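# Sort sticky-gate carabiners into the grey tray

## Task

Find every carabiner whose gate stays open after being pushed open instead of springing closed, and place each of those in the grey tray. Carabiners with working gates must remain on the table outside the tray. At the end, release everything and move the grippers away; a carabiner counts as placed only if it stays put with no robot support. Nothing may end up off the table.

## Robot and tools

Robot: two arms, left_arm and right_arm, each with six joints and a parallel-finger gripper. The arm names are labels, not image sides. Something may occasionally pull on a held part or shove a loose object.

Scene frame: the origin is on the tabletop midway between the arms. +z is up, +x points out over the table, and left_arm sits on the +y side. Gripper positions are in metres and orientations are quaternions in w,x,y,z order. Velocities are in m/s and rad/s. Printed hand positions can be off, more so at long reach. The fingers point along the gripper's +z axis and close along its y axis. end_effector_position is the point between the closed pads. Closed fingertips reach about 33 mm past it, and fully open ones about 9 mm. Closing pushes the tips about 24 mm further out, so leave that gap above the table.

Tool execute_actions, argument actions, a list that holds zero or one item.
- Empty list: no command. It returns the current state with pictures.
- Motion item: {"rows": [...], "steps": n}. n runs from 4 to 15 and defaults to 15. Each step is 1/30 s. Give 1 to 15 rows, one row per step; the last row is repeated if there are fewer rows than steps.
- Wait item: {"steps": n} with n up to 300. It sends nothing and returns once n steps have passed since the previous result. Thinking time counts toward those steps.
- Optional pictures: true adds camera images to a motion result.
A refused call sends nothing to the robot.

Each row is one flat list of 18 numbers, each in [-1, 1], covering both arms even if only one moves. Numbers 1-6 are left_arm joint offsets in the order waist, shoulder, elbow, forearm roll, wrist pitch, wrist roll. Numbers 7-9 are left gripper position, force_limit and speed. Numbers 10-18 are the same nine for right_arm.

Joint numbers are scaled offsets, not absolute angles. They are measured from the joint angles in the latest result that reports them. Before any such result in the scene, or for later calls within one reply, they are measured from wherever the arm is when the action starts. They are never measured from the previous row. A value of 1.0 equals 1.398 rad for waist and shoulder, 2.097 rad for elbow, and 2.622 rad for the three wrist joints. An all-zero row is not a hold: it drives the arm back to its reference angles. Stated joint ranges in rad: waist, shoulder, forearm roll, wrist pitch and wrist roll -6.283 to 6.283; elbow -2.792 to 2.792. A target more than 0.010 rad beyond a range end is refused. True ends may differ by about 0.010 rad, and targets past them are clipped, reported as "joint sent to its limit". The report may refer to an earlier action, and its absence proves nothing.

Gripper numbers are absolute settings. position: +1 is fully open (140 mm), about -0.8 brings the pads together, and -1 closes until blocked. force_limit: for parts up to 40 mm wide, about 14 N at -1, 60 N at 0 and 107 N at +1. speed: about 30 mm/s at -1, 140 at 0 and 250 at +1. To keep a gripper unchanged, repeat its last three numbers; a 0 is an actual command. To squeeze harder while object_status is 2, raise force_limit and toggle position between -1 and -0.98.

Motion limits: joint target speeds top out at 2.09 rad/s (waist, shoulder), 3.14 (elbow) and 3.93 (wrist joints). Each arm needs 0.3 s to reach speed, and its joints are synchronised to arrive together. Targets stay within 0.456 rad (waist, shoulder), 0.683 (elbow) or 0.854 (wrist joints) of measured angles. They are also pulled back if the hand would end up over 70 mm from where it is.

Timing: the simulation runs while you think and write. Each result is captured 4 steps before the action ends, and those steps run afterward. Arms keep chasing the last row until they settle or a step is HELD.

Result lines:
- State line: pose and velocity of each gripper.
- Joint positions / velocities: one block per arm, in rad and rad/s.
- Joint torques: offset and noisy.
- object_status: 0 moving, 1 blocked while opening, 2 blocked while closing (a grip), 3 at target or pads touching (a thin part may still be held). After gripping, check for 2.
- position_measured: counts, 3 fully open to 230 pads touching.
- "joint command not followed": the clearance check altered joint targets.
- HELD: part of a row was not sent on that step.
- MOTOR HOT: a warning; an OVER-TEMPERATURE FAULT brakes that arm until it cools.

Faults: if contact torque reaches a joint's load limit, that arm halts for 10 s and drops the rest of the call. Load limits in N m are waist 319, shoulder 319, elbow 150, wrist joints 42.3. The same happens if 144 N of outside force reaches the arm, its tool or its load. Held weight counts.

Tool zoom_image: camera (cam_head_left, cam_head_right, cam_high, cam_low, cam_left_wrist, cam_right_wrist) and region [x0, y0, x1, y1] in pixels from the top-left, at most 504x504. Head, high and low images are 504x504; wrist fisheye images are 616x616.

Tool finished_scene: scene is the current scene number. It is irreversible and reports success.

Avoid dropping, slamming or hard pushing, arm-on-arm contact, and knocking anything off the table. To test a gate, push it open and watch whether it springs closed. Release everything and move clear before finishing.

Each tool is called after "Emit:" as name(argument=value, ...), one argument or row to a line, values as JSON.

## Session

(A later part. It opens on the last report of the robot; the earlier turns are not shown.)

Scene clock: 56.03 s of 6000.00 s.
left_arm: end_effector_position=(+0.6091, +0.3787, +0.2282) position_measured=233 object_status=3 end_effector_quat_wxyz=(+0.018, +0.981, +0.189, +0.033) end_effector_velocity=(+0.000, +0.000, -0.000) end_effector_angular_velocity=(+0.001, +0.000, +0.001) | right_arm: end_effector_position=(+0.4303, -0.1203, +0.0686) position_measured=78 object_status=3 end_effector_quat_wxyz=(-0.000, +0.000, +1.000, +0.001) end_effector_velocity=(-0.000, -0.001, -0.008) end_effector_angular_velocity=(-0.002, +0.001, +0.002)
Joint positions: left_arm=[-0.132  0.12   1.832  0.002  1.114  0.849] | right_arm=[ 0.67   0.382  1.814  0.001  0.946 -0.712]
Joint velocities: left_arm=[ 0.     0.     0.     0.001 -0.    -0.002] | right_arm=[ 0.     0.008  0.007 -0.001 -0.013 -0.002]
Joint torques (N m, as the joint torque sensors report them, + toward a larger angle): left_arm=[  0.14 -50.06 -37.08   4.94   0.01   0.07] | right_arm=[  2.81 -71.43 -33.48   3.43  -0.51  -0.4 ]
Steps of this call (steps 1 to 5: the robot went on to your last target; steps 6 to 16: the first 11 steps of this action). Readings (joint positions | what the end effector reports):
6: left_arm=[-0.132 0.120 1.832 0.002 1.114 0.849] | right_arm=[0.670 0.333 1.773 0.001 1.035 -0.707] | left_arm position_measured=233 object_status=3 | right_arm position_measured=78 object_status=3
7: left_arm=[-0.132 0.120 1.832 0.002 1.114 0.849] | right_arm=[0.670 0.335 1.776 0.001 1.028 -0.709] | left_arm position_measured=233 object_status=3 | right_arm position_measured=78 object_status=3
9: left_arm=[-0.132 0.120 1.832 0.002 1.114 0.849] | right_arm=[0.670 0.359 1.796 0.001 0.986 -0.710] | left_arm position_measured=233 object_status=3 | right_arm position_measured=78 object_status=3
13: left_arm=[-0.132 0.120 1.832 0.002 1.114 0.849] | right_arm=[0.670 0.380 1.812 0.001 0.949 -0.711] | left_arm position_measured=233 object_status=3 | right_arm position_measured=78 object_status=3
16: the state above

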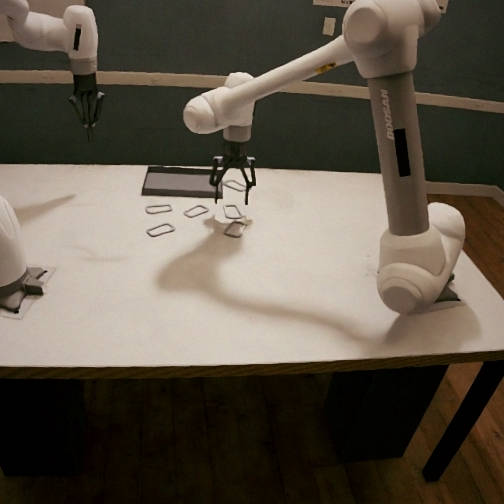

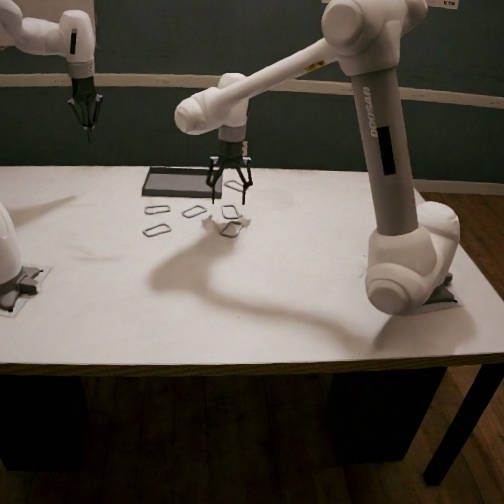

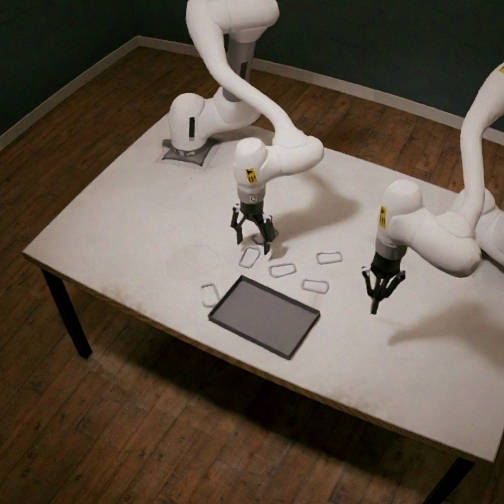

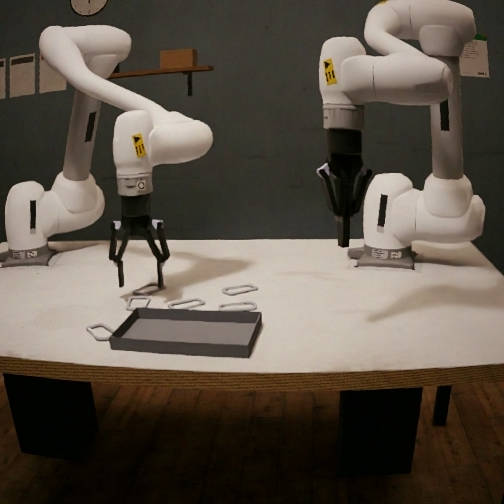

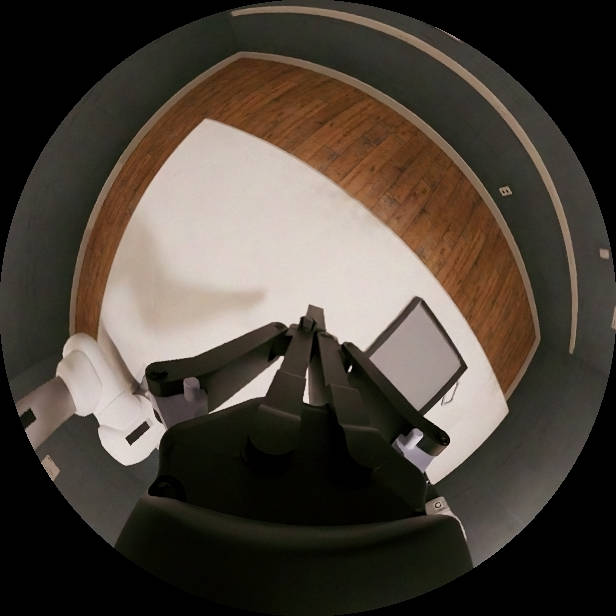

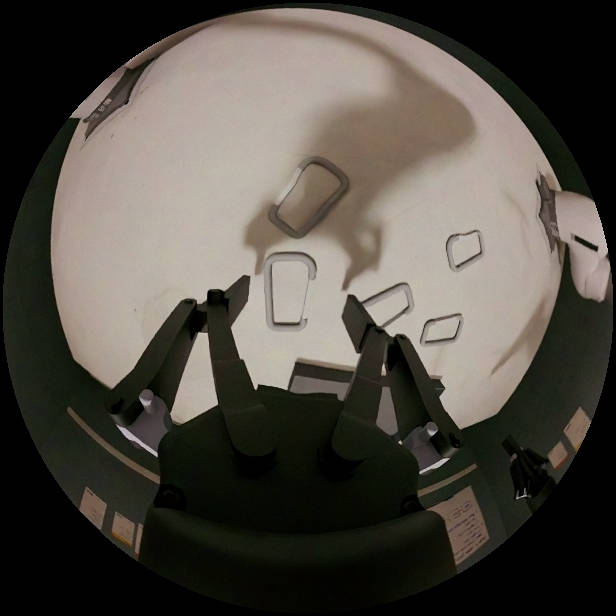

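Emit:
execute_actions(
  actions=[
    {"rows":[[0,0,0,0,0,0, -1,0,0, -0.0086,0.0175,0.0095,0,-0.017,-0.004,0.0,0,0]],"steps":10},
  ],
)

Emit:
execute_actions(
  actions=[
    {"rows":[[0,0,0,0,0,0, -1,0,0, 0,0,0,0,0,0,-0.42,0.2,-0.3]],"steps":15},
  ],
  pictures=true,
)

Emit:
zoom_image(
  camera="cam_right_wrist",
  region=[200,200,400,400],
)

Scene clock: 56.97 s of 6000.00 s.
left_arm: end_effector_position=(+0.6091, +0.3787, +0.2282) position_measured=233 object_status=3 end_effector_quat_wxyz=(+0.018, +0.981, +0.189, +0.033) end_effector_velocity=(+0.000, +0.000, +0.000) end_effector_angular_velocity=(-0.000, -0.001, +0.000) | right_arm: end_effector_position=(+0.4353, -0.1254, +0.0455) position_measured=111 object_status=0 end_effector_quat_wxyz=(-0.000, +0.001, +1.000, +0.000) end_effector_velocity=(+0.013, -0.008, -0.037) end_effector_angular_velocity=(+0.008, -0.007, -0.004)
Joint positions: left_arm=[-0.132  0.12   1.832  0.002  1.114  0.849] | right_arm=[ 0.66   0.404  1.832  0.001  0.906 -0.721]
Joint velocities: left_arm=[ 0.    -0.001 -0.    -0.    -0.    -0.   ] | right_arm=[-0.021  0.036  0.028  0.    -0.075 -0.018]
Joint torques (N m, as the joint torque sensors report them, + toward a larger angle): left_arm=[  0.11 -49.41 -36.7    4.94  -0.05   0.04] | right_arm=[  5.57 -85.98 -34.93   3.73  -0.23  -0.2 ]
Steps of this call (steps 1 to 4: the last 4 steps of your previous action; steps 5 to 15: the robot went on to your last target; steps 16 to 22: nothing new was sent; steps 23 to 28: the first 6 steps of this action). Readings (joint positions | what the end effector reports):
23: left_arm=[-0.132 0.120 1.832 0.002 1.114 0.849] | right_arm=[0.670 0.382 1.814 0.001 0.945 -0.712] | left_arm position_measured=233 object_status=3 | right_arm position_measured=78 object_status=0
24: left_arm=[-0.132 0.120 1.832 0.002 1.114 0.849] | right_arm=[0.669 0.385 1.816 0.001 0.938 -0.713] | left_arm position_measured=233 object_status=3 | right_arm position_measured=81 object_status=0
26: left_arm=[-0.132 0.120 1.832 0.002 1.114 0.849] | right_arm=[0.663 0.398 1.828 0.001 0.916 -0.719] | left_arm position_measured=233 object_status=3 | right_arm position_measured=96 object_status=0
28: the state above

Scene clock: 57.47 s of 6000.00 s.
left_arm: end_effector_position=(+0.6091, +0.3787, +0.2282) position_measured=233 object_status=3 end_effector_quat_wxyz=(+0.018, +0.981, +0.189, +0.033) end_effector_velocity=(-0.000, -0.001, -0.000) end_effector_angular_velocity=(+0.000, +0.000, -0.002) | right_arm: end_effector_position=(+0.4360, -0.1260, +0.0432) position_measured=181 object_status=0 end_effector_quat_wxyz=(+0.000, +0.001, +1.000, +0.000) end_effector_velocity=(-0.001, -0.000, +0.000) end_effector_angular_velocity=(-0.001, +0.000, +0.001)
Joint positions: left_arm=[-0.132  0.12   1.832  0.002  1.114  0.849] | right_arm=[ 0.659  0.406  1.833  0.001  0.902 -0.722]
Joint velocities: left_arm=[-0.002  0.    -0.     0.     0.     0.001] | right_arm=[ 0.    -0.001  0.    -0.     0.001 -0.   ]
Joint torques (N m, as the joint torque sensors report them, + toward a larger angle): left_arm=[ -0.3  -49.54 -37.33   4.95  -0.1    0.06] | right_arm=[  3.54 -75.21 -31.03   3.5   -0.18  -0.38]
Steps of this call (steps 1 to 4: the last 4 steps of your previous action; steps 5 to 15: the first 11 steps of this action, its rows measured from where the robot was after step 4). Readings (joint positions | what the end effector reports):
4: left_arm=[-0.132 0.120 1.832 0.002 1.114 0.849] | right_arm=[0.659 0.406 1.833 0.001 0.902 -0.722] | left_arm position_measured=233 object_status=3 | right_arm position_measured=129 object_status=0
5: left_arm=[-0.132 0.120 1.832 0.002 1.114 0.849] | right_arm=[0.659 0.406 1.833 0.001 0.901 -0.722] | left_arm position_measured=233 object_status=3 | right_arm position_measured=129 object_status=0
6: left_arm=[-0.132 0.120 1.832 0.002 1.114 0.849] | right_arm=[0.659 0.406 1.833 0.001 0.901 -0.722] | left_arm position_measured=233 object_status=3 | right_arm position_measured=130 object_status=0
8: left_arm=[-0.132 0.120 1.832 0.002 1.114 0.849] | right_arm=[0.659 0.406 1.833 0.001 0.901 -0.722] | left_arm position_measured=233 object_status=3 | right_arm position_measured=142 object_status=0
12: left_arm=[-0.132 0.120 1.832 0.002 1.114 0.849] | right_arm=[0.659 0.406 1.833 0.001 0.901 -0.722] | left_arm position_measured=233 object_status=3 | right_arm position_measured=165 object_status=0
15: the state above

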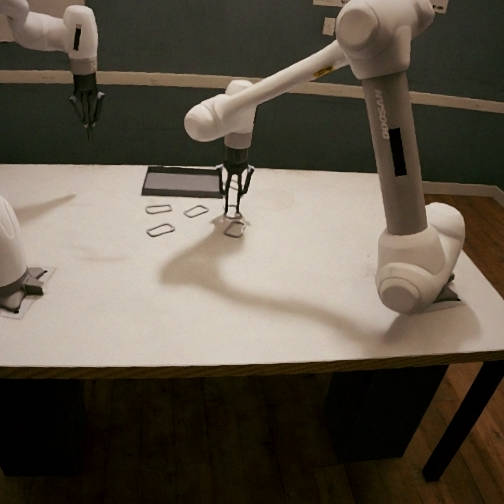

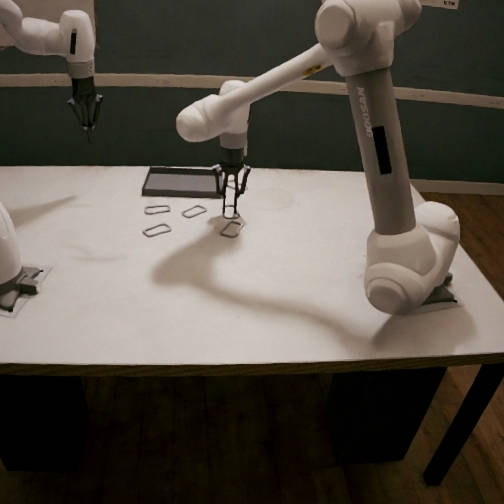

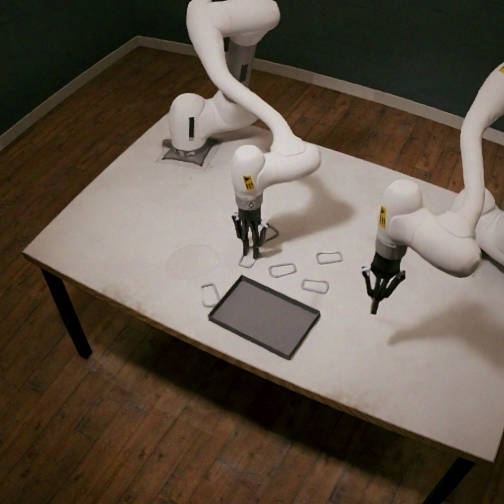

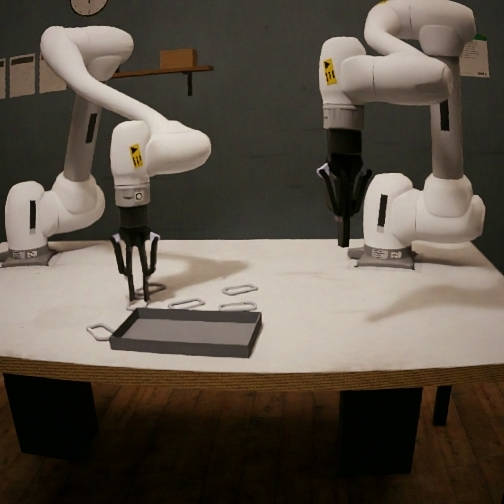

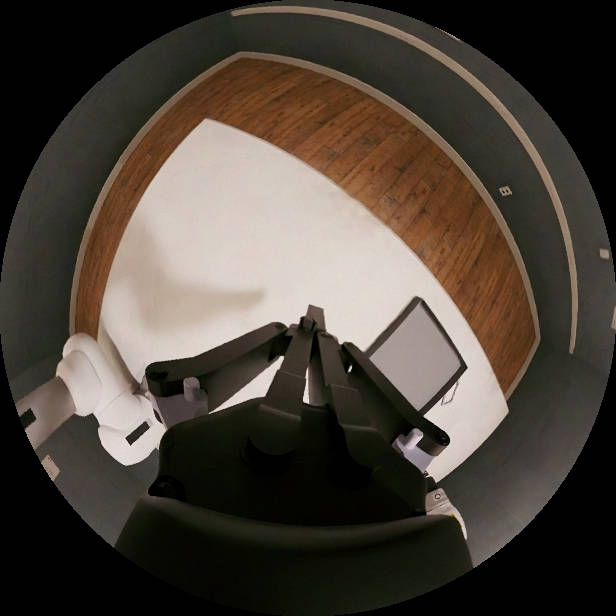

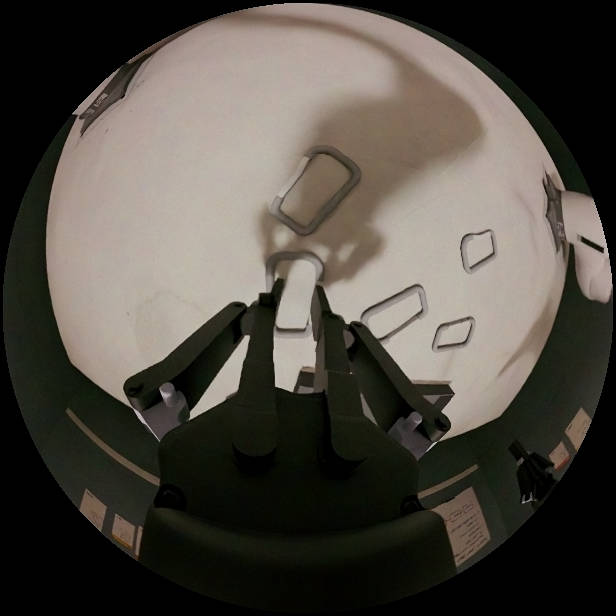

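Region (200, 200, 400, 400) of cam_right_wrist's 616x616 image, scaled by 2.520, with more detail than that image has.

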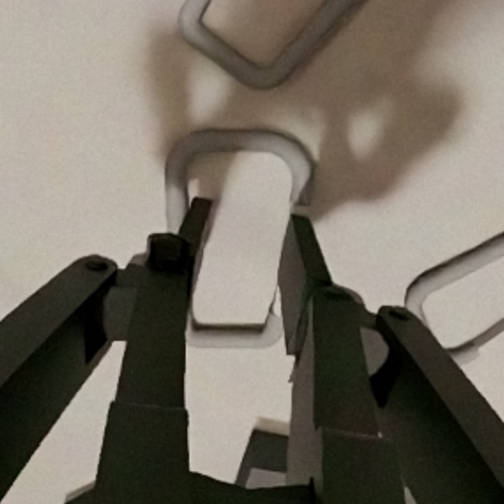

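Emit:
execute_actions(
  actions=[
    {"rows":[[0,0,0,0,0,0, -1,0,0, 0,-0.003,-0.002,0,0.003,0,0.2,0.2,0.3]],"steps":15},
  ],
)

Emit:
execute_actions(
  actions=[
    {"rows":[[0,0,0,0,0,0, -1,0,0, 0,0.006,0.0032,0,-0.006,0,0.2,0.2,0.3]],"steps":12},
  ],
  pictures=true,
)

Emit:
zoom_image(
  camera="cam_right_wrist",
  region=[200,200,400,400],
)

Scene clock: 58.07 s of 6000.00 s.
left_arm: end_effector_position=(+0.6091, +0.3787, +0.2282) position_measured=233 object_status=3 end_effector_quat_wxyz=(+0.018, +0.981, +0.189, +0.033) end_effector_velocity=(+0.000, +0.000, +0.000) end_effector_angular_velocity=(+0.000, -0.000, -0.001) | right_arm: end_effector_position=(+0.4364, -0.1255, +0.0479) position_measured=104 object_status=0 end_effector_quat_wxyz=(+0.000, +0.001, +1.000, +0.001) end_effector_velocity=(+0.000, +0.000, +0.001) end_effector_angular_velocity=(+0.001, -0.000, -0.001)
Joint positions: left_arm=[-0.132  0.12   1.832  0.002  1.114  0.849] | right_arm=[ 0.659  0.402  1.829  0.001  0.909 -0.722]
Joint velocities: left_arm=[-0.    -0.    -0.     0.001  0.     0.   ] | right_arm=[ 0.    -0.001 -0.001  0.001  0.001  0.001]
Joint torques (N m, as the joint torque sensors report them, + toward a larger angle): left_arm=[ -0.41 -49.5  -37.35   4.91  -0.08   0.04] | right_arm=[  3.52 -75.62 -31.84   3.26   0.11  -0.4 ]
Steps of this call (steps 1 to 4: the last 4 steps of your previous action; steps 5 to 7: the robot went on to your last target; steps 8 to 18: the first 11 steps of this action). Readings (joint positions | what the end effector reports):
8: left_arm=[-0.132 0.120 1.832 0.002 1.114 0.849] | right_arm=[0.659 0.406 1.833 0.001 0.902 -0.722] | left_arm position_measured=233 object_status=3 | right_arm position_measured=182 object_status=0
9: left_arm=[-0.132 0.120 1.832 0.002 1.114 0.849] | right_arm=[0.659 0.405 1.832 0.001 0.904 -0.722] | left_arm position_measured=233 object_status=3 | right_arm position_measured=179 object_status=0
11: left_arm=[-0.132 0.120 1.832 0.002 1.114 0.849] | right_arm=[0.659 0.403 1.830 0.001 0.907 -0.722] | left_arm position_measured=233 object_status=3 | right_arm position_measured=160 object_status=0
15: left_arm=[-0.132 0.120 1.832 0.002 1.114 0.849] | right_arm=[0.659 0.402 1.829 0.001 0.909 -0.722] | left_arm position_measured=233 object_status=3 | right_arm position_measured=123 object_status=0
18: the state above

Scene clock: 58.47 s of 6000.00 s.
left_arm: end_effector_position=(+0.6091, +0.3787, +0.2282) position_measured=233 object_status=3 end_effector_quat_wxyz=(+0.018, +0.981, +0.189, +0.033) end_effector_velocity=(-0.000, -0.000, +0.002) end_effector_angular_velocity=(-0.001, -0.003, -0.002) | right_arm: end_effector_position=(+0.4363, -0.1257, +0.0397) position_measured=104 object_status=3 end_effector_quat_wxyz=(+0.000, +0.001, +1.000, +0.001) end_effector_velocity=(-0.000, -0.000, -0.006) end_effector_angular_velocity=(+0.000, +0.000, +0.001)
Joint positions: left_arm=[-0.132  0.12   1.832  0.002  1.114  0.849] | right_arm=[ 0.659  0.409  1.836  0.001  0.894 -0.722]
Joint velocities: left_arm=[-0.001 -0.003 -0.     0.    -0.     0.001] | right_arm=[ 0.     0.005  0.004  0.    -0.01  -0.001]
Joint torques (N m, as the joint torque sensors report them, + toward a larger angle): left_arm=[ -0.77 -49.63 -36.53   4.84   0.02   0.06] | right_arm=[  2.79 -74.9  -31.35   3.83   0.29  -0.1 ]
Steps of this call (steps 1 to 4: the last 4 steps of your previous action; steps 5 to 12: the first 8 steps of this action, its rows measured from where the robot was after step 4). Readings (joint positions | what the end effector reports):
4: left_arm=[-0.132 0.120 1.832 0.002 1.114 0.849] | right_arm=[0.659 0.402 1.829 0.001 0.910 -0.722] | left_arm position_measured=233 object_status=3 | right_arm position_measured=104 object_status=0
5: left_arm=[-0.132 0.120 1.832 0.002 1.114 0.849] | right_arm=[0.659 0.402 1.829 0.001 0.910 -0.722] | left_arm position_measured=233 object_status=3 | right_arm position_measured=104 object_status=3
6: left_arm=[-0.132 0.120 1.832 0.002 1.114 0.849] | right_arm=[0.659 0.403 1.830 0.001 0.906 -0.722] | left_arm position_measured=233 object_status=3 | right_arm position_measured=104 object_status=3
8: left_arm=[-0.132 0.120 1.832 0.002 1.114 0.849] | right_arm=[0.659 0.407 1.834 0.001 0.899 -0.722] | left_arm position_measured=233 object_status=3 | right_arm position_measured=104 object_status=3
12: the state above

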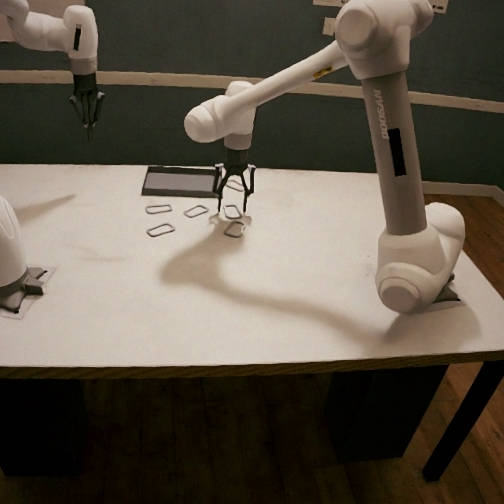

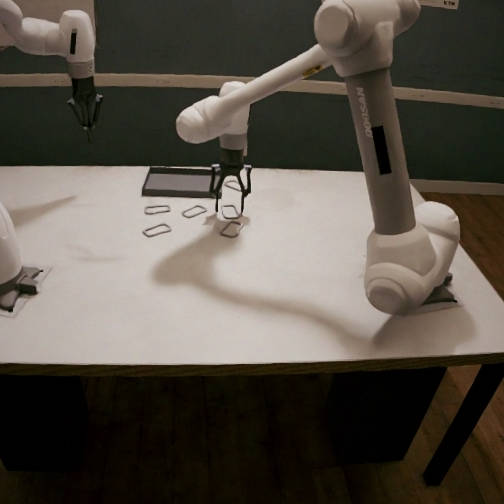

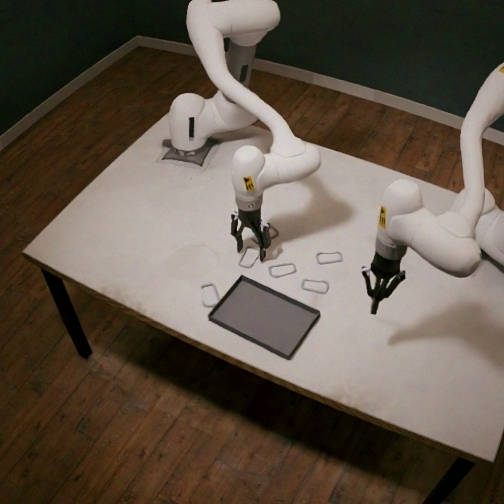

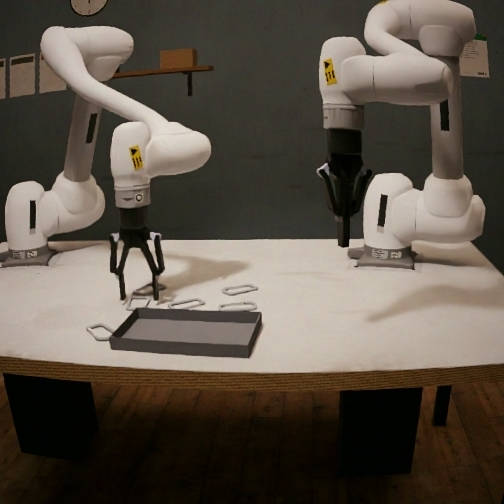

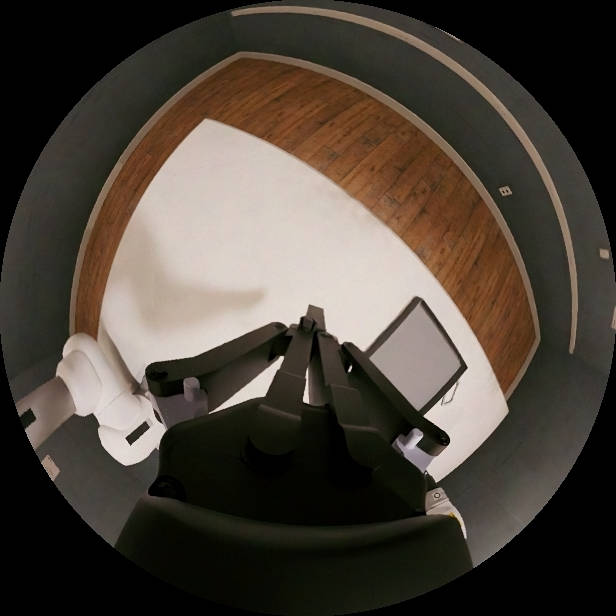

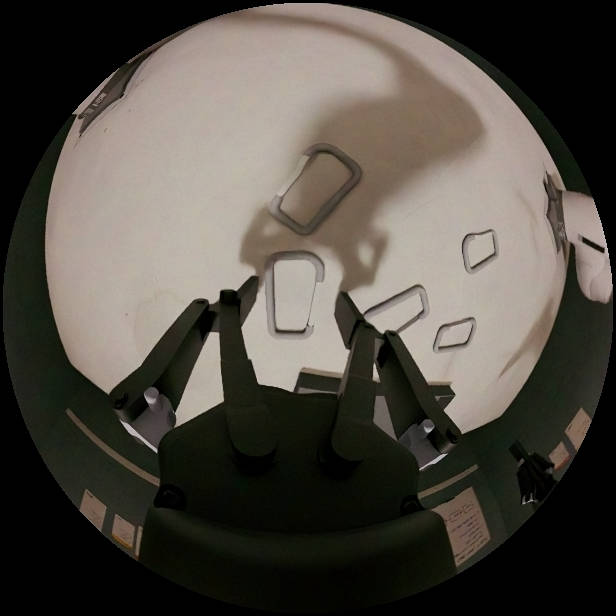

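Region (200, 200, 400, 400) of cam_right_wrist's 616x616 image, scaled by 2.520, with more detail than that image has.

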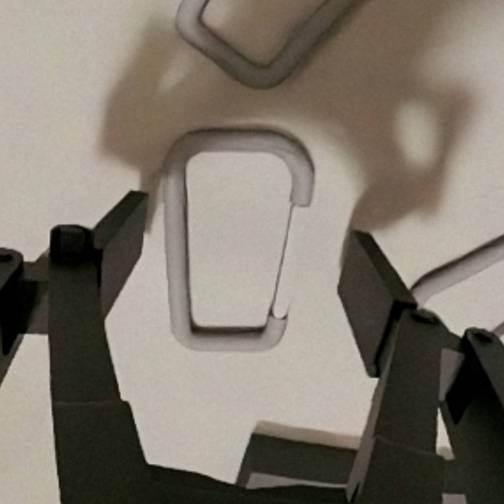

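Emit:
execute_actions(
  actions=[
    {"rows":[[0,0,0,0,0,0, -1,0,0, -0.003,0.0015,-0.001,0,-0.0005,0,0.2,0.2,0.3],[0,0,0,0,0,0, -1,0,0, -0.003,0.0015,-0.001,0,-0.0005,0,0.2,0.2,0.3],[0,0,0,0,0,0, -1,0,0, -0.003,0.0015,-0.001,0,-0.0005,0,0.2,0.2,0.3],[0,0,0,0,0,0, -1,0,0, -0.003,0.0015,-0.001,0,-0.0005,0,0.2,0.2,0.3],[0,0,0,0,0,0, -1,0,0, -0.003,0.0015,-0.001,0,-0.0005,0,-0.42,0.2,-0.1]],"steps":15},
  ],
)

Emit:
execute_actions(
  actions=[
    {"steps":10},
  ],
  pictures=true,
)

Emit:
zoom_image(
  camera="cam_right_wrist",
  region=[200,200,400,400],
)

Scene clock: 59.17 s of 6000.00 s.
left_arm: end_effector_position=(+0.6091, +0.3787, +0.2282) position_measured=233 object_status=3 end_effector_quat_wxyz=(+0.018, +0.981, +0.189, +0.033) end_effector_velocity=(+0.000, -0.000, +0.000) end_effector_angular_velocity=(+0.000, -0.000, +0.001) | right_arm: end_effector_position=(+0.4397, -0.1261, +0.0393) position_measured=141 object_status=0 end_effector_quat_wxyz=(+0.001, +0.003, +1.000, +0.002) end_effector_velocity=(+0.004, +0.003, +0.003) end_effector_angular_velocity=(+0.006, -0.005, -0.002)
Joint positions: left_arm=[-0.132  0.12   1.832  0.002  1.114  0.849] | right_arm=[ 0.654  0.412  1.833  0.001  0.893 -0.722]
Joint velocities: left_arm=[-0.    -0.    -0.     0.001 -0.    -0.001] | right_arm=[-0.002 -0.    -0.007  0.    -0.     0.   ]
Joint torques (N m, as the joint torque sensors report them, + toward a larger angle): left_arm=[ -0.82 -49.41 -36.88   4.96   0.06   0.12] | right_arm=[  4.42 -57.54 -23.75   4.91  -2.63  -0.43]
Steps of this call (steps 1 to 4: the last 4 steps of your previous action; steps 5 to 10: the robot went on to your last target; steps 11 to 21: the first 11 steps of this action). Readings (joint positions | what the end effector reports):
11: left_arm=[-0.132 0.120 1.832 0.002 1.114 0.849] | right_arm=[0.659 0.410 1.836 0.001 0.894 -0.722] | left_arm position_measured=233 object_status=3 | right_arm position_measured=104 object_status=3
12: left_arm=[-0.132 0.120 1.832 0.002 1.114 0.849] | right_arm=[0.658 0.410 1.836 0.001 0.894 -0.722] | left_arm position_measured=233 object_status=3 | right_arm position_measured=104 object_status=3
14: left_arm=[-0.132 0.120 1.832 0.002 1.114 0.849] | right_arm=[0.656 0.411 1.834 0.001 0.893 -0.722] | left_arm position_measured=233 object_status=3 | right_arm position_measured=104 object_status=3
18: left_arm=[-0.132 0.120 1.832 0.002 1.114 0.849] | right_arm=[0.655 0.412 1.834 0.001 0.893 -0.722] | left_arm position_measured=233 object_status=3 | right_arm position_measured=120 object_status=0
21: the state above

Scene clock: 69.37 s of 6000.00 s.
left_arm: end_effector_position=(+0.6091, +0.3787, +0.2282) position_measured=233 object_status=3 end_effector_quat_wxyz=(+0.018, +0.981, +0.189, +0.033) end_effector_velocity=(+0.000, +0.000, -0.000) end_effector_angular_velocity=(+0.001, +0.000, -0.000) | right_arm: end_effector_position=(+0.4408, -0.1250, +0.0414) position_measured=182 object_status=3 end_effector_quat_wxyz=(+0.002, +0.003, +1.000, +0.003) end_effector_velocity=(-0.000, -0.000, -0.001) end_effector_angular_velocity=(-0.001, +0.001, -0.000)
Joint positions: left_arm=[-0.132  0.12   1.832  0.002  1.114  0.849] | right_arm=[ 0.654  0.41   1.831  0.001  0.894 -0.722]
Joint velocities: left_arm=[ 0.     0.    -0.     0.001 -0.     0.   ] | right_arm=[ 0.     0.001  0.001 -0.     0.     0.   ]
Joint torques (N m, as the joint torque sensors report them, + toward a larger angle): left_arm=[ -0.47 -49.41 -36.91   4.94  -0.05   0.03] | right_arm=[  4.1  -56.1  -24.38   4.21  -3.09  -0.21]
FORCE FAULT: contact force on the right arm reached its limit, and that arm stopped for 10 seconds. The contact can be on any part of that arm, not only on its tool. That arm's remaining commands of this call were not run. That arm holds still and accepts commands again. Move the arm away from the contact; if what it grips holds it there, let go first. Pushing or pulling that hard again can fault the arm again.
Kept back: nothing.
The stop of the right arm began at step 6 of this call (marked STOPPED below). From that step on that arm followed nothing that you had sent. Nothing is kept back now, and the robot has no last target.
Steps of this call (steps 1 to 4: the last 4 steps of your previous action; steps 5 to 10: the robot went on to your last target; steps 11 to 306: the stop continued). Readings (joint positions | what the end effector reports):
1: left_arm=[-0.132 0.120 1.832 0.002 1.114 0.849] | right_arm=[0.654 0.412 1.833 0.001 0.893 -0.722] | left_arm position_measured=233 object_status=3 | right_arm position_measured=148 object_status=0
2: left_arm=[-0.132 0.120 1.832 0.002 1.114 0.849] | right_arm=[0.654 0.411 1.833 0.001 0.893 -0.722] | left_arm position_measured=233 object_status=3 | right_arm position_measured=155 object_status=0
4: left_arm=[-0.132 0.120 1.832 0.002 1.114 0.849] | right_arm=[0.654 0.411 1.833 0.001 0.893 -0.722] | left_arm position_measured=233 object_status=3 | right_arm position_measured=169 object_status=0
6: left_arm=[-0.132 0.120 1.832 0.002 1.114 0.849] | right_arm=[0.654 0.410 1.831 0.001 0.894 -0.722] | left_arm position_measured=233 object_status=3 | right_arm position_measured=181 object_status=0 STOPPED (the right arm)
8: left_arm=[-0.132 0.120 1.832 0.002 1.114 0.849] | right_arm=[0.654 0.410 1.831 0.001 0.894 -0.722] | left_arm position_measured=233 object_status=3 | right_arm position_measured=182 object_status=0
306: the state above

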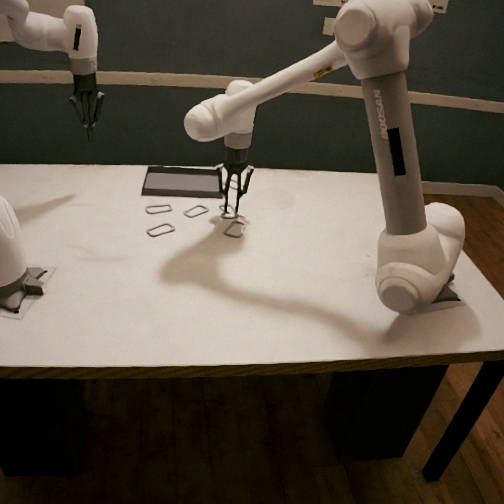

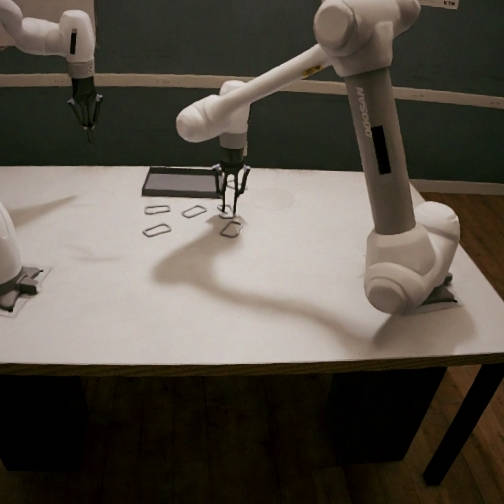

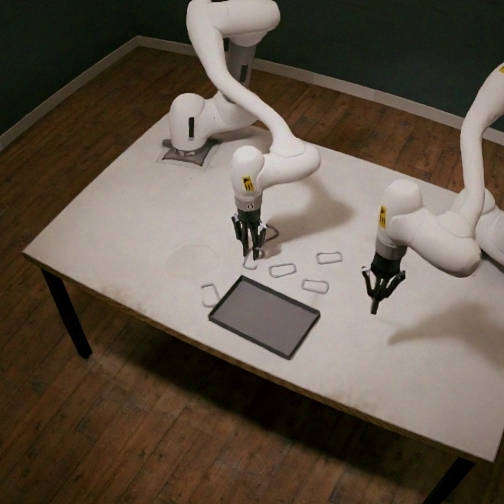

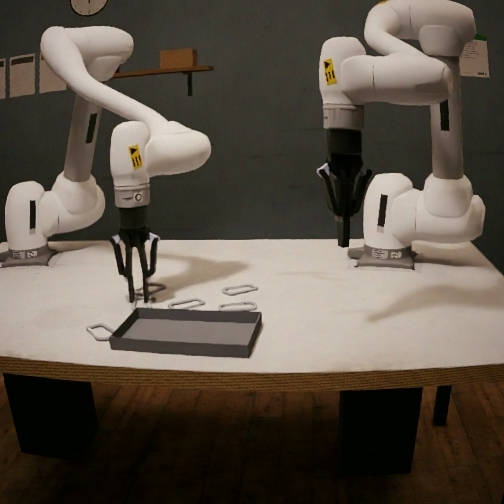

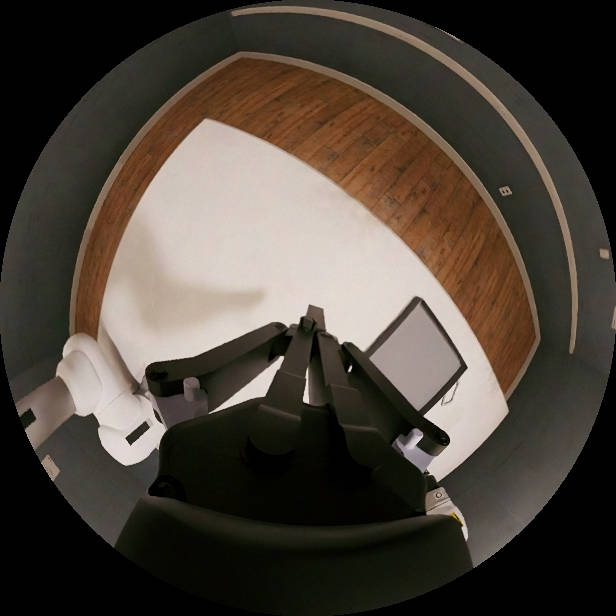

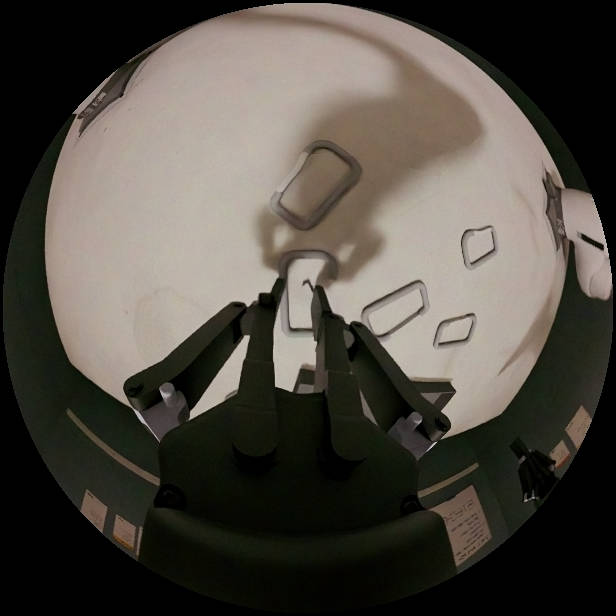

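Region (200, 200, 400, 400) of cam_right_wrist's 616x616 image, scaled by 2.520, with more detail than that image has.

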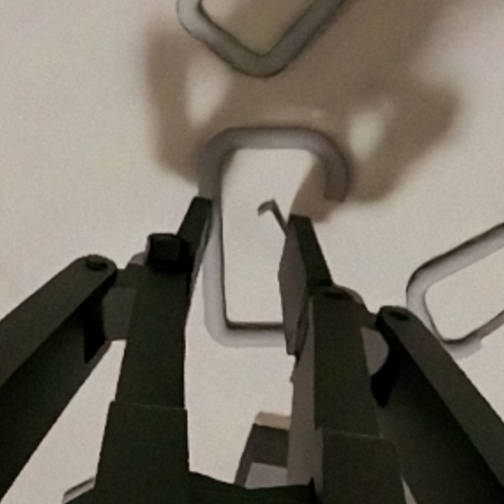

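Emit:
execute_actions(
  actions=[
    {"rows":[[0,0,0,0,0,0, -1,0,0, 0,-0.002,-0.001,0,0.002,0,-0.42,0.2,-0.1],[0,0,0,0,0,0, -1,0,0, 0,-0.002,-0.001,0,0.002,0,-0.42,0.2,-0.1],[0,0,0,0,0,0, -1,0,0, 0,-0.002,-0.001,0,0.002,0,-0.42,0.2,-0.1],[0,0,0,0,0,0, -1,0,0, 0,-0.002,-0.001,0,0.002,0,0.3,0.2,0]],"steps":15},
  ],
)

Emit:
execute_actions(
  actions=[
    {"steps":10},
  ],
  pictures=true,
)

Emit:
zoom_image(
  camera="cam_right_wrist",
  region=[200,200,400,400],
)

Scene clock: 70.00 s of 6000.00 s.
left_arm: end_effector_position=(+0.6091, +0.3787, +0.2282) position_measured=233 object_status=3 end_effector_quat_wxyz=(+0.018, +0.981, +0.189, +0.033) end_effector_velocity=(+0.000, -0.000, -0.001) end_effector_angular_velocity=(+0.001, +0.001, -0.001) | right_arm: end_effector_position=(+0.4408, -0.1250, +0.0442) position_measured=134 object_status=0 end_effector_quat_wxyz=(+0.002, +0.003, +1.000, +0.003) end_effector_velocity=(-0.000, -0.000, +0.001) end_effector_angular_velocity=(+0.000, +0.000, -0.000)
Joint positions: left_arm=[-0.132  0.12   1.832  0.002  1.114  0.849] | right_arm=[ 0.654  0.407  1.829  0.001  0.899 -0.722]
Joint velocities: left_arm=[-0.001  0.001  0.     0.001 -0.     0.   ] | right_arm=[-0.    -0.001  0.     0.     0.001 -0.   ]
Joint torques (N m, as the joint torque sensors report them, + toward a larger angle): left_arm=[ -0.31 -49.58 -37.1    5.01  -0.01  -0.07] | right_arm=[  4.48 -74.87 -29.92   3.42   0.21  -0.41]
Steps of this call (steps 1 to 8: nothing new was sent; steps 9 to 19: the first 11 steps of this action). Readings (joint positions | what the end effector reports):
9: left_arm=[-0.132 0.120 1.832 0.002 1.114 0.849] | right_arm=[0.654 0.410 1.831 0.001 0.894 -0.722] | left_arm position_measured=233 object_status=3 | right_arm position_measured=182 object_status=3
10: left_arm=[-0.132 0.120 1.832 0.002 1.114 0.849] | right_arm=[0.654 0.410 1.830 0.001 0.895 -0.722] | left_arm position_measured=233 object_status=3 | right_arm position_measured=182 object_status=3
12: left_arm=[-0.132 0.120 1.832 0.002 1.114 0.849] | right_arm=[0.654 0.408 1.829 0.001 0.898 -0.722] | left_arm position_measured=233 object_status=3 | right_arm position_measured=182 object_status=0
16: left_arm=[-0.132 0.120 1.832 0.002 1.114 0.849] | right_arm=[0.654 0.408 1.829 0.001 0.899 -0.722] | left_arm position_measured=233 object_status=3 | right_arm position_measured=156 object_status=0
19: the state above

Scene clock: 70.33 s of 6000.00 s.
left_arm: end_effector_position=(+0.6091, +0.3787, +0.2282) position_measured=233 object_status=3 end_effector_quat_wxyz=(+0.018, +0.981, +0.189, +0.033) end_effector_velocity=(-0.000, -0.000, +0.001) end_effector_angular_velocity=(+0.000, -0.002, -0.001) | right_arm: end_effector_position=(+0.4408, -0.1250, +0.0442) position_measured=91 object_status=0 end_effector_quat_wxyz=(+0.002, +0.003, +1.000, +0.003) end_effector_velocity=(+0.000, -0.000, +0.002) end_effector_angular_velocity=(+0.002, -0.002, -0.000)
Joint positions: left_arm=[-0.132  0.12   1.832  0.002  1.114  0.849] | right_arm=[ 0.654  0.407  1.829  0.001  0.899 -0.722]
Joint velocities: left_arm=[-0.001 -0.002  0.     0.001  0.     0.   ] | right_arm=[-0.    -0.003  0.    -0.     0.    -0.   ]
Joint torques (N m, as the joint torque sensors report them, + toward a larger angle): left_arm=[ -0.38 -49.94 -37.31   4.9   -0.08  -0.09] | right_arm=[  5.58 -76.84 -31.19   3.55  -0.11  -0.32]
Kept back: nothing.
Steps of this call (steps 1 to 4: the last 4 steps of your previous action; steps 5 to 10: the robot went on to your last target). Readings (joint positions | what the end effector reports):
1: left_arm=[-0.132 0.120 1.832 0.002 1.114 0.849] | right_arm=[0.654 0.407 1.829 0.001 0.899 -0.722] | left_arm position_measured=233 object_status=3 | right_arm position_measured=126 object_status=0
2: left_arm=[-0.132 0.120 1.832 0.002 1.114 0.849] | right_arm=[0.654 0.407 1.829 0.001 0.899 -0.722] | left_arm position_measured=233 object_status=3 | right_arm position_measured=119 object_status=0
4: left_arm=[-0.132 0.120 1.832 0.002 1.114 0.849] | right_arm=[0.654 0.407 1.829 0.001 0.899 -0.722] | left_arm position_measured=233 object_status=3 | right_arm position_measured=103 object_status=0
8: left_arm=[-0.132 0.120 1.832 0.002 1.114 0.849] | right_arm=[0.654 0.407 1.829 0.001 0.899 -0.722] | left_arm position_measured=233 object_status=3 | right_arm position_measured=91 object_status=0
10: the state above

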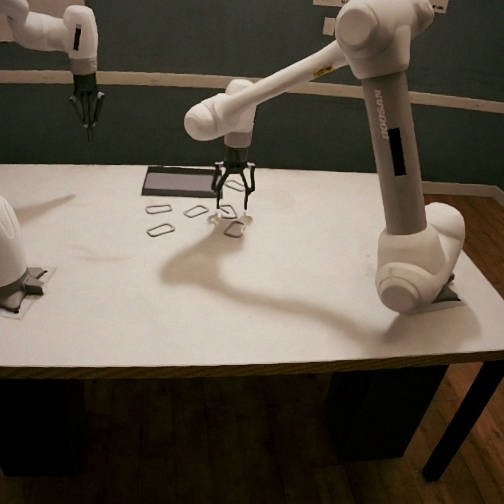

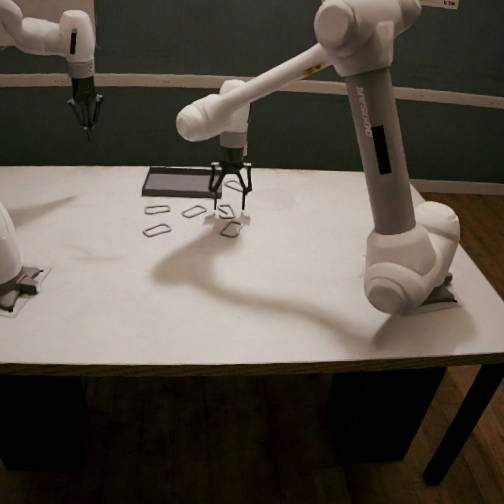

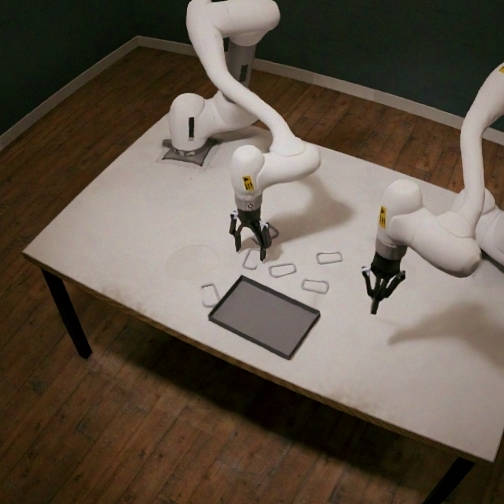

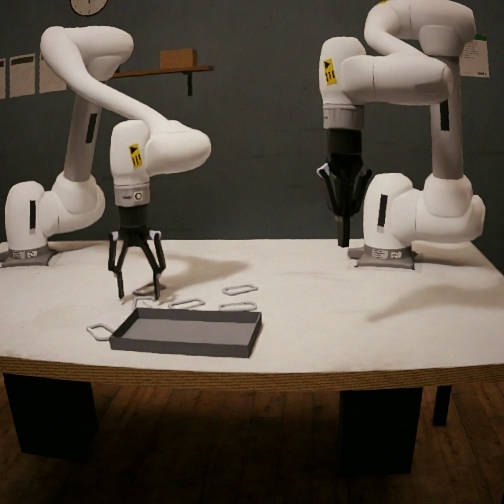

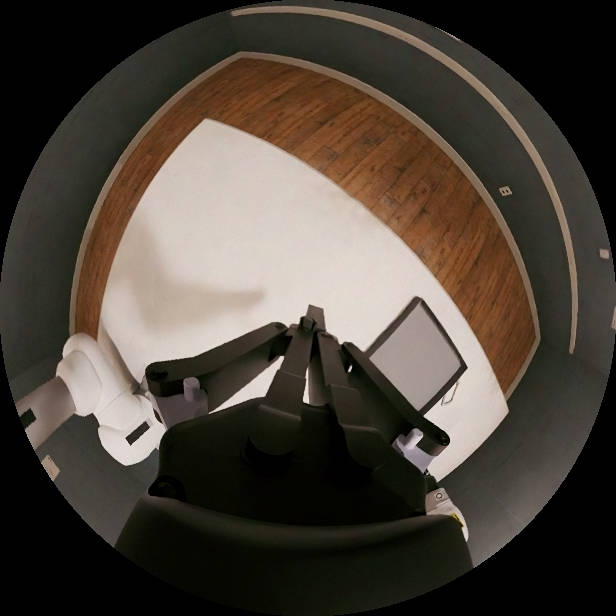

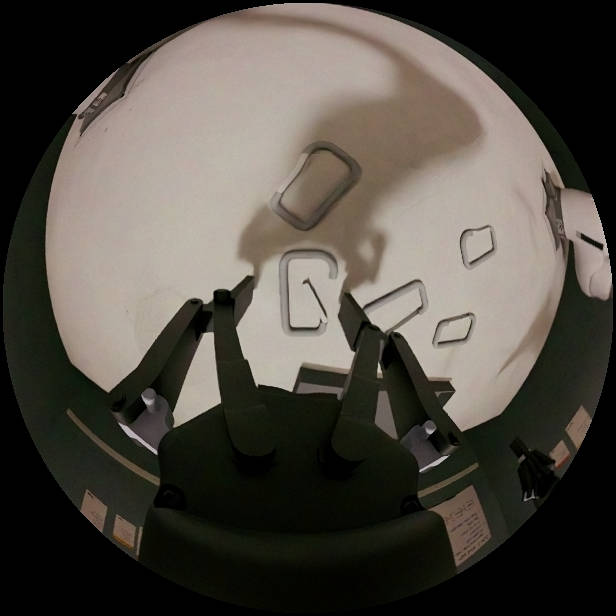

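Region (200, 200, 400, 400) of cam_right_wrist's 616x616 image, scaled by 2.520, with more detail than that image has.

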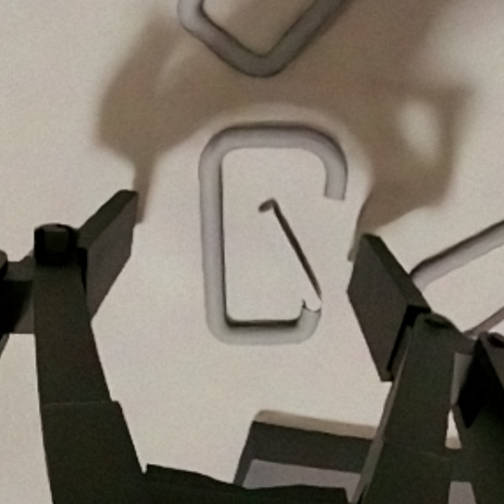

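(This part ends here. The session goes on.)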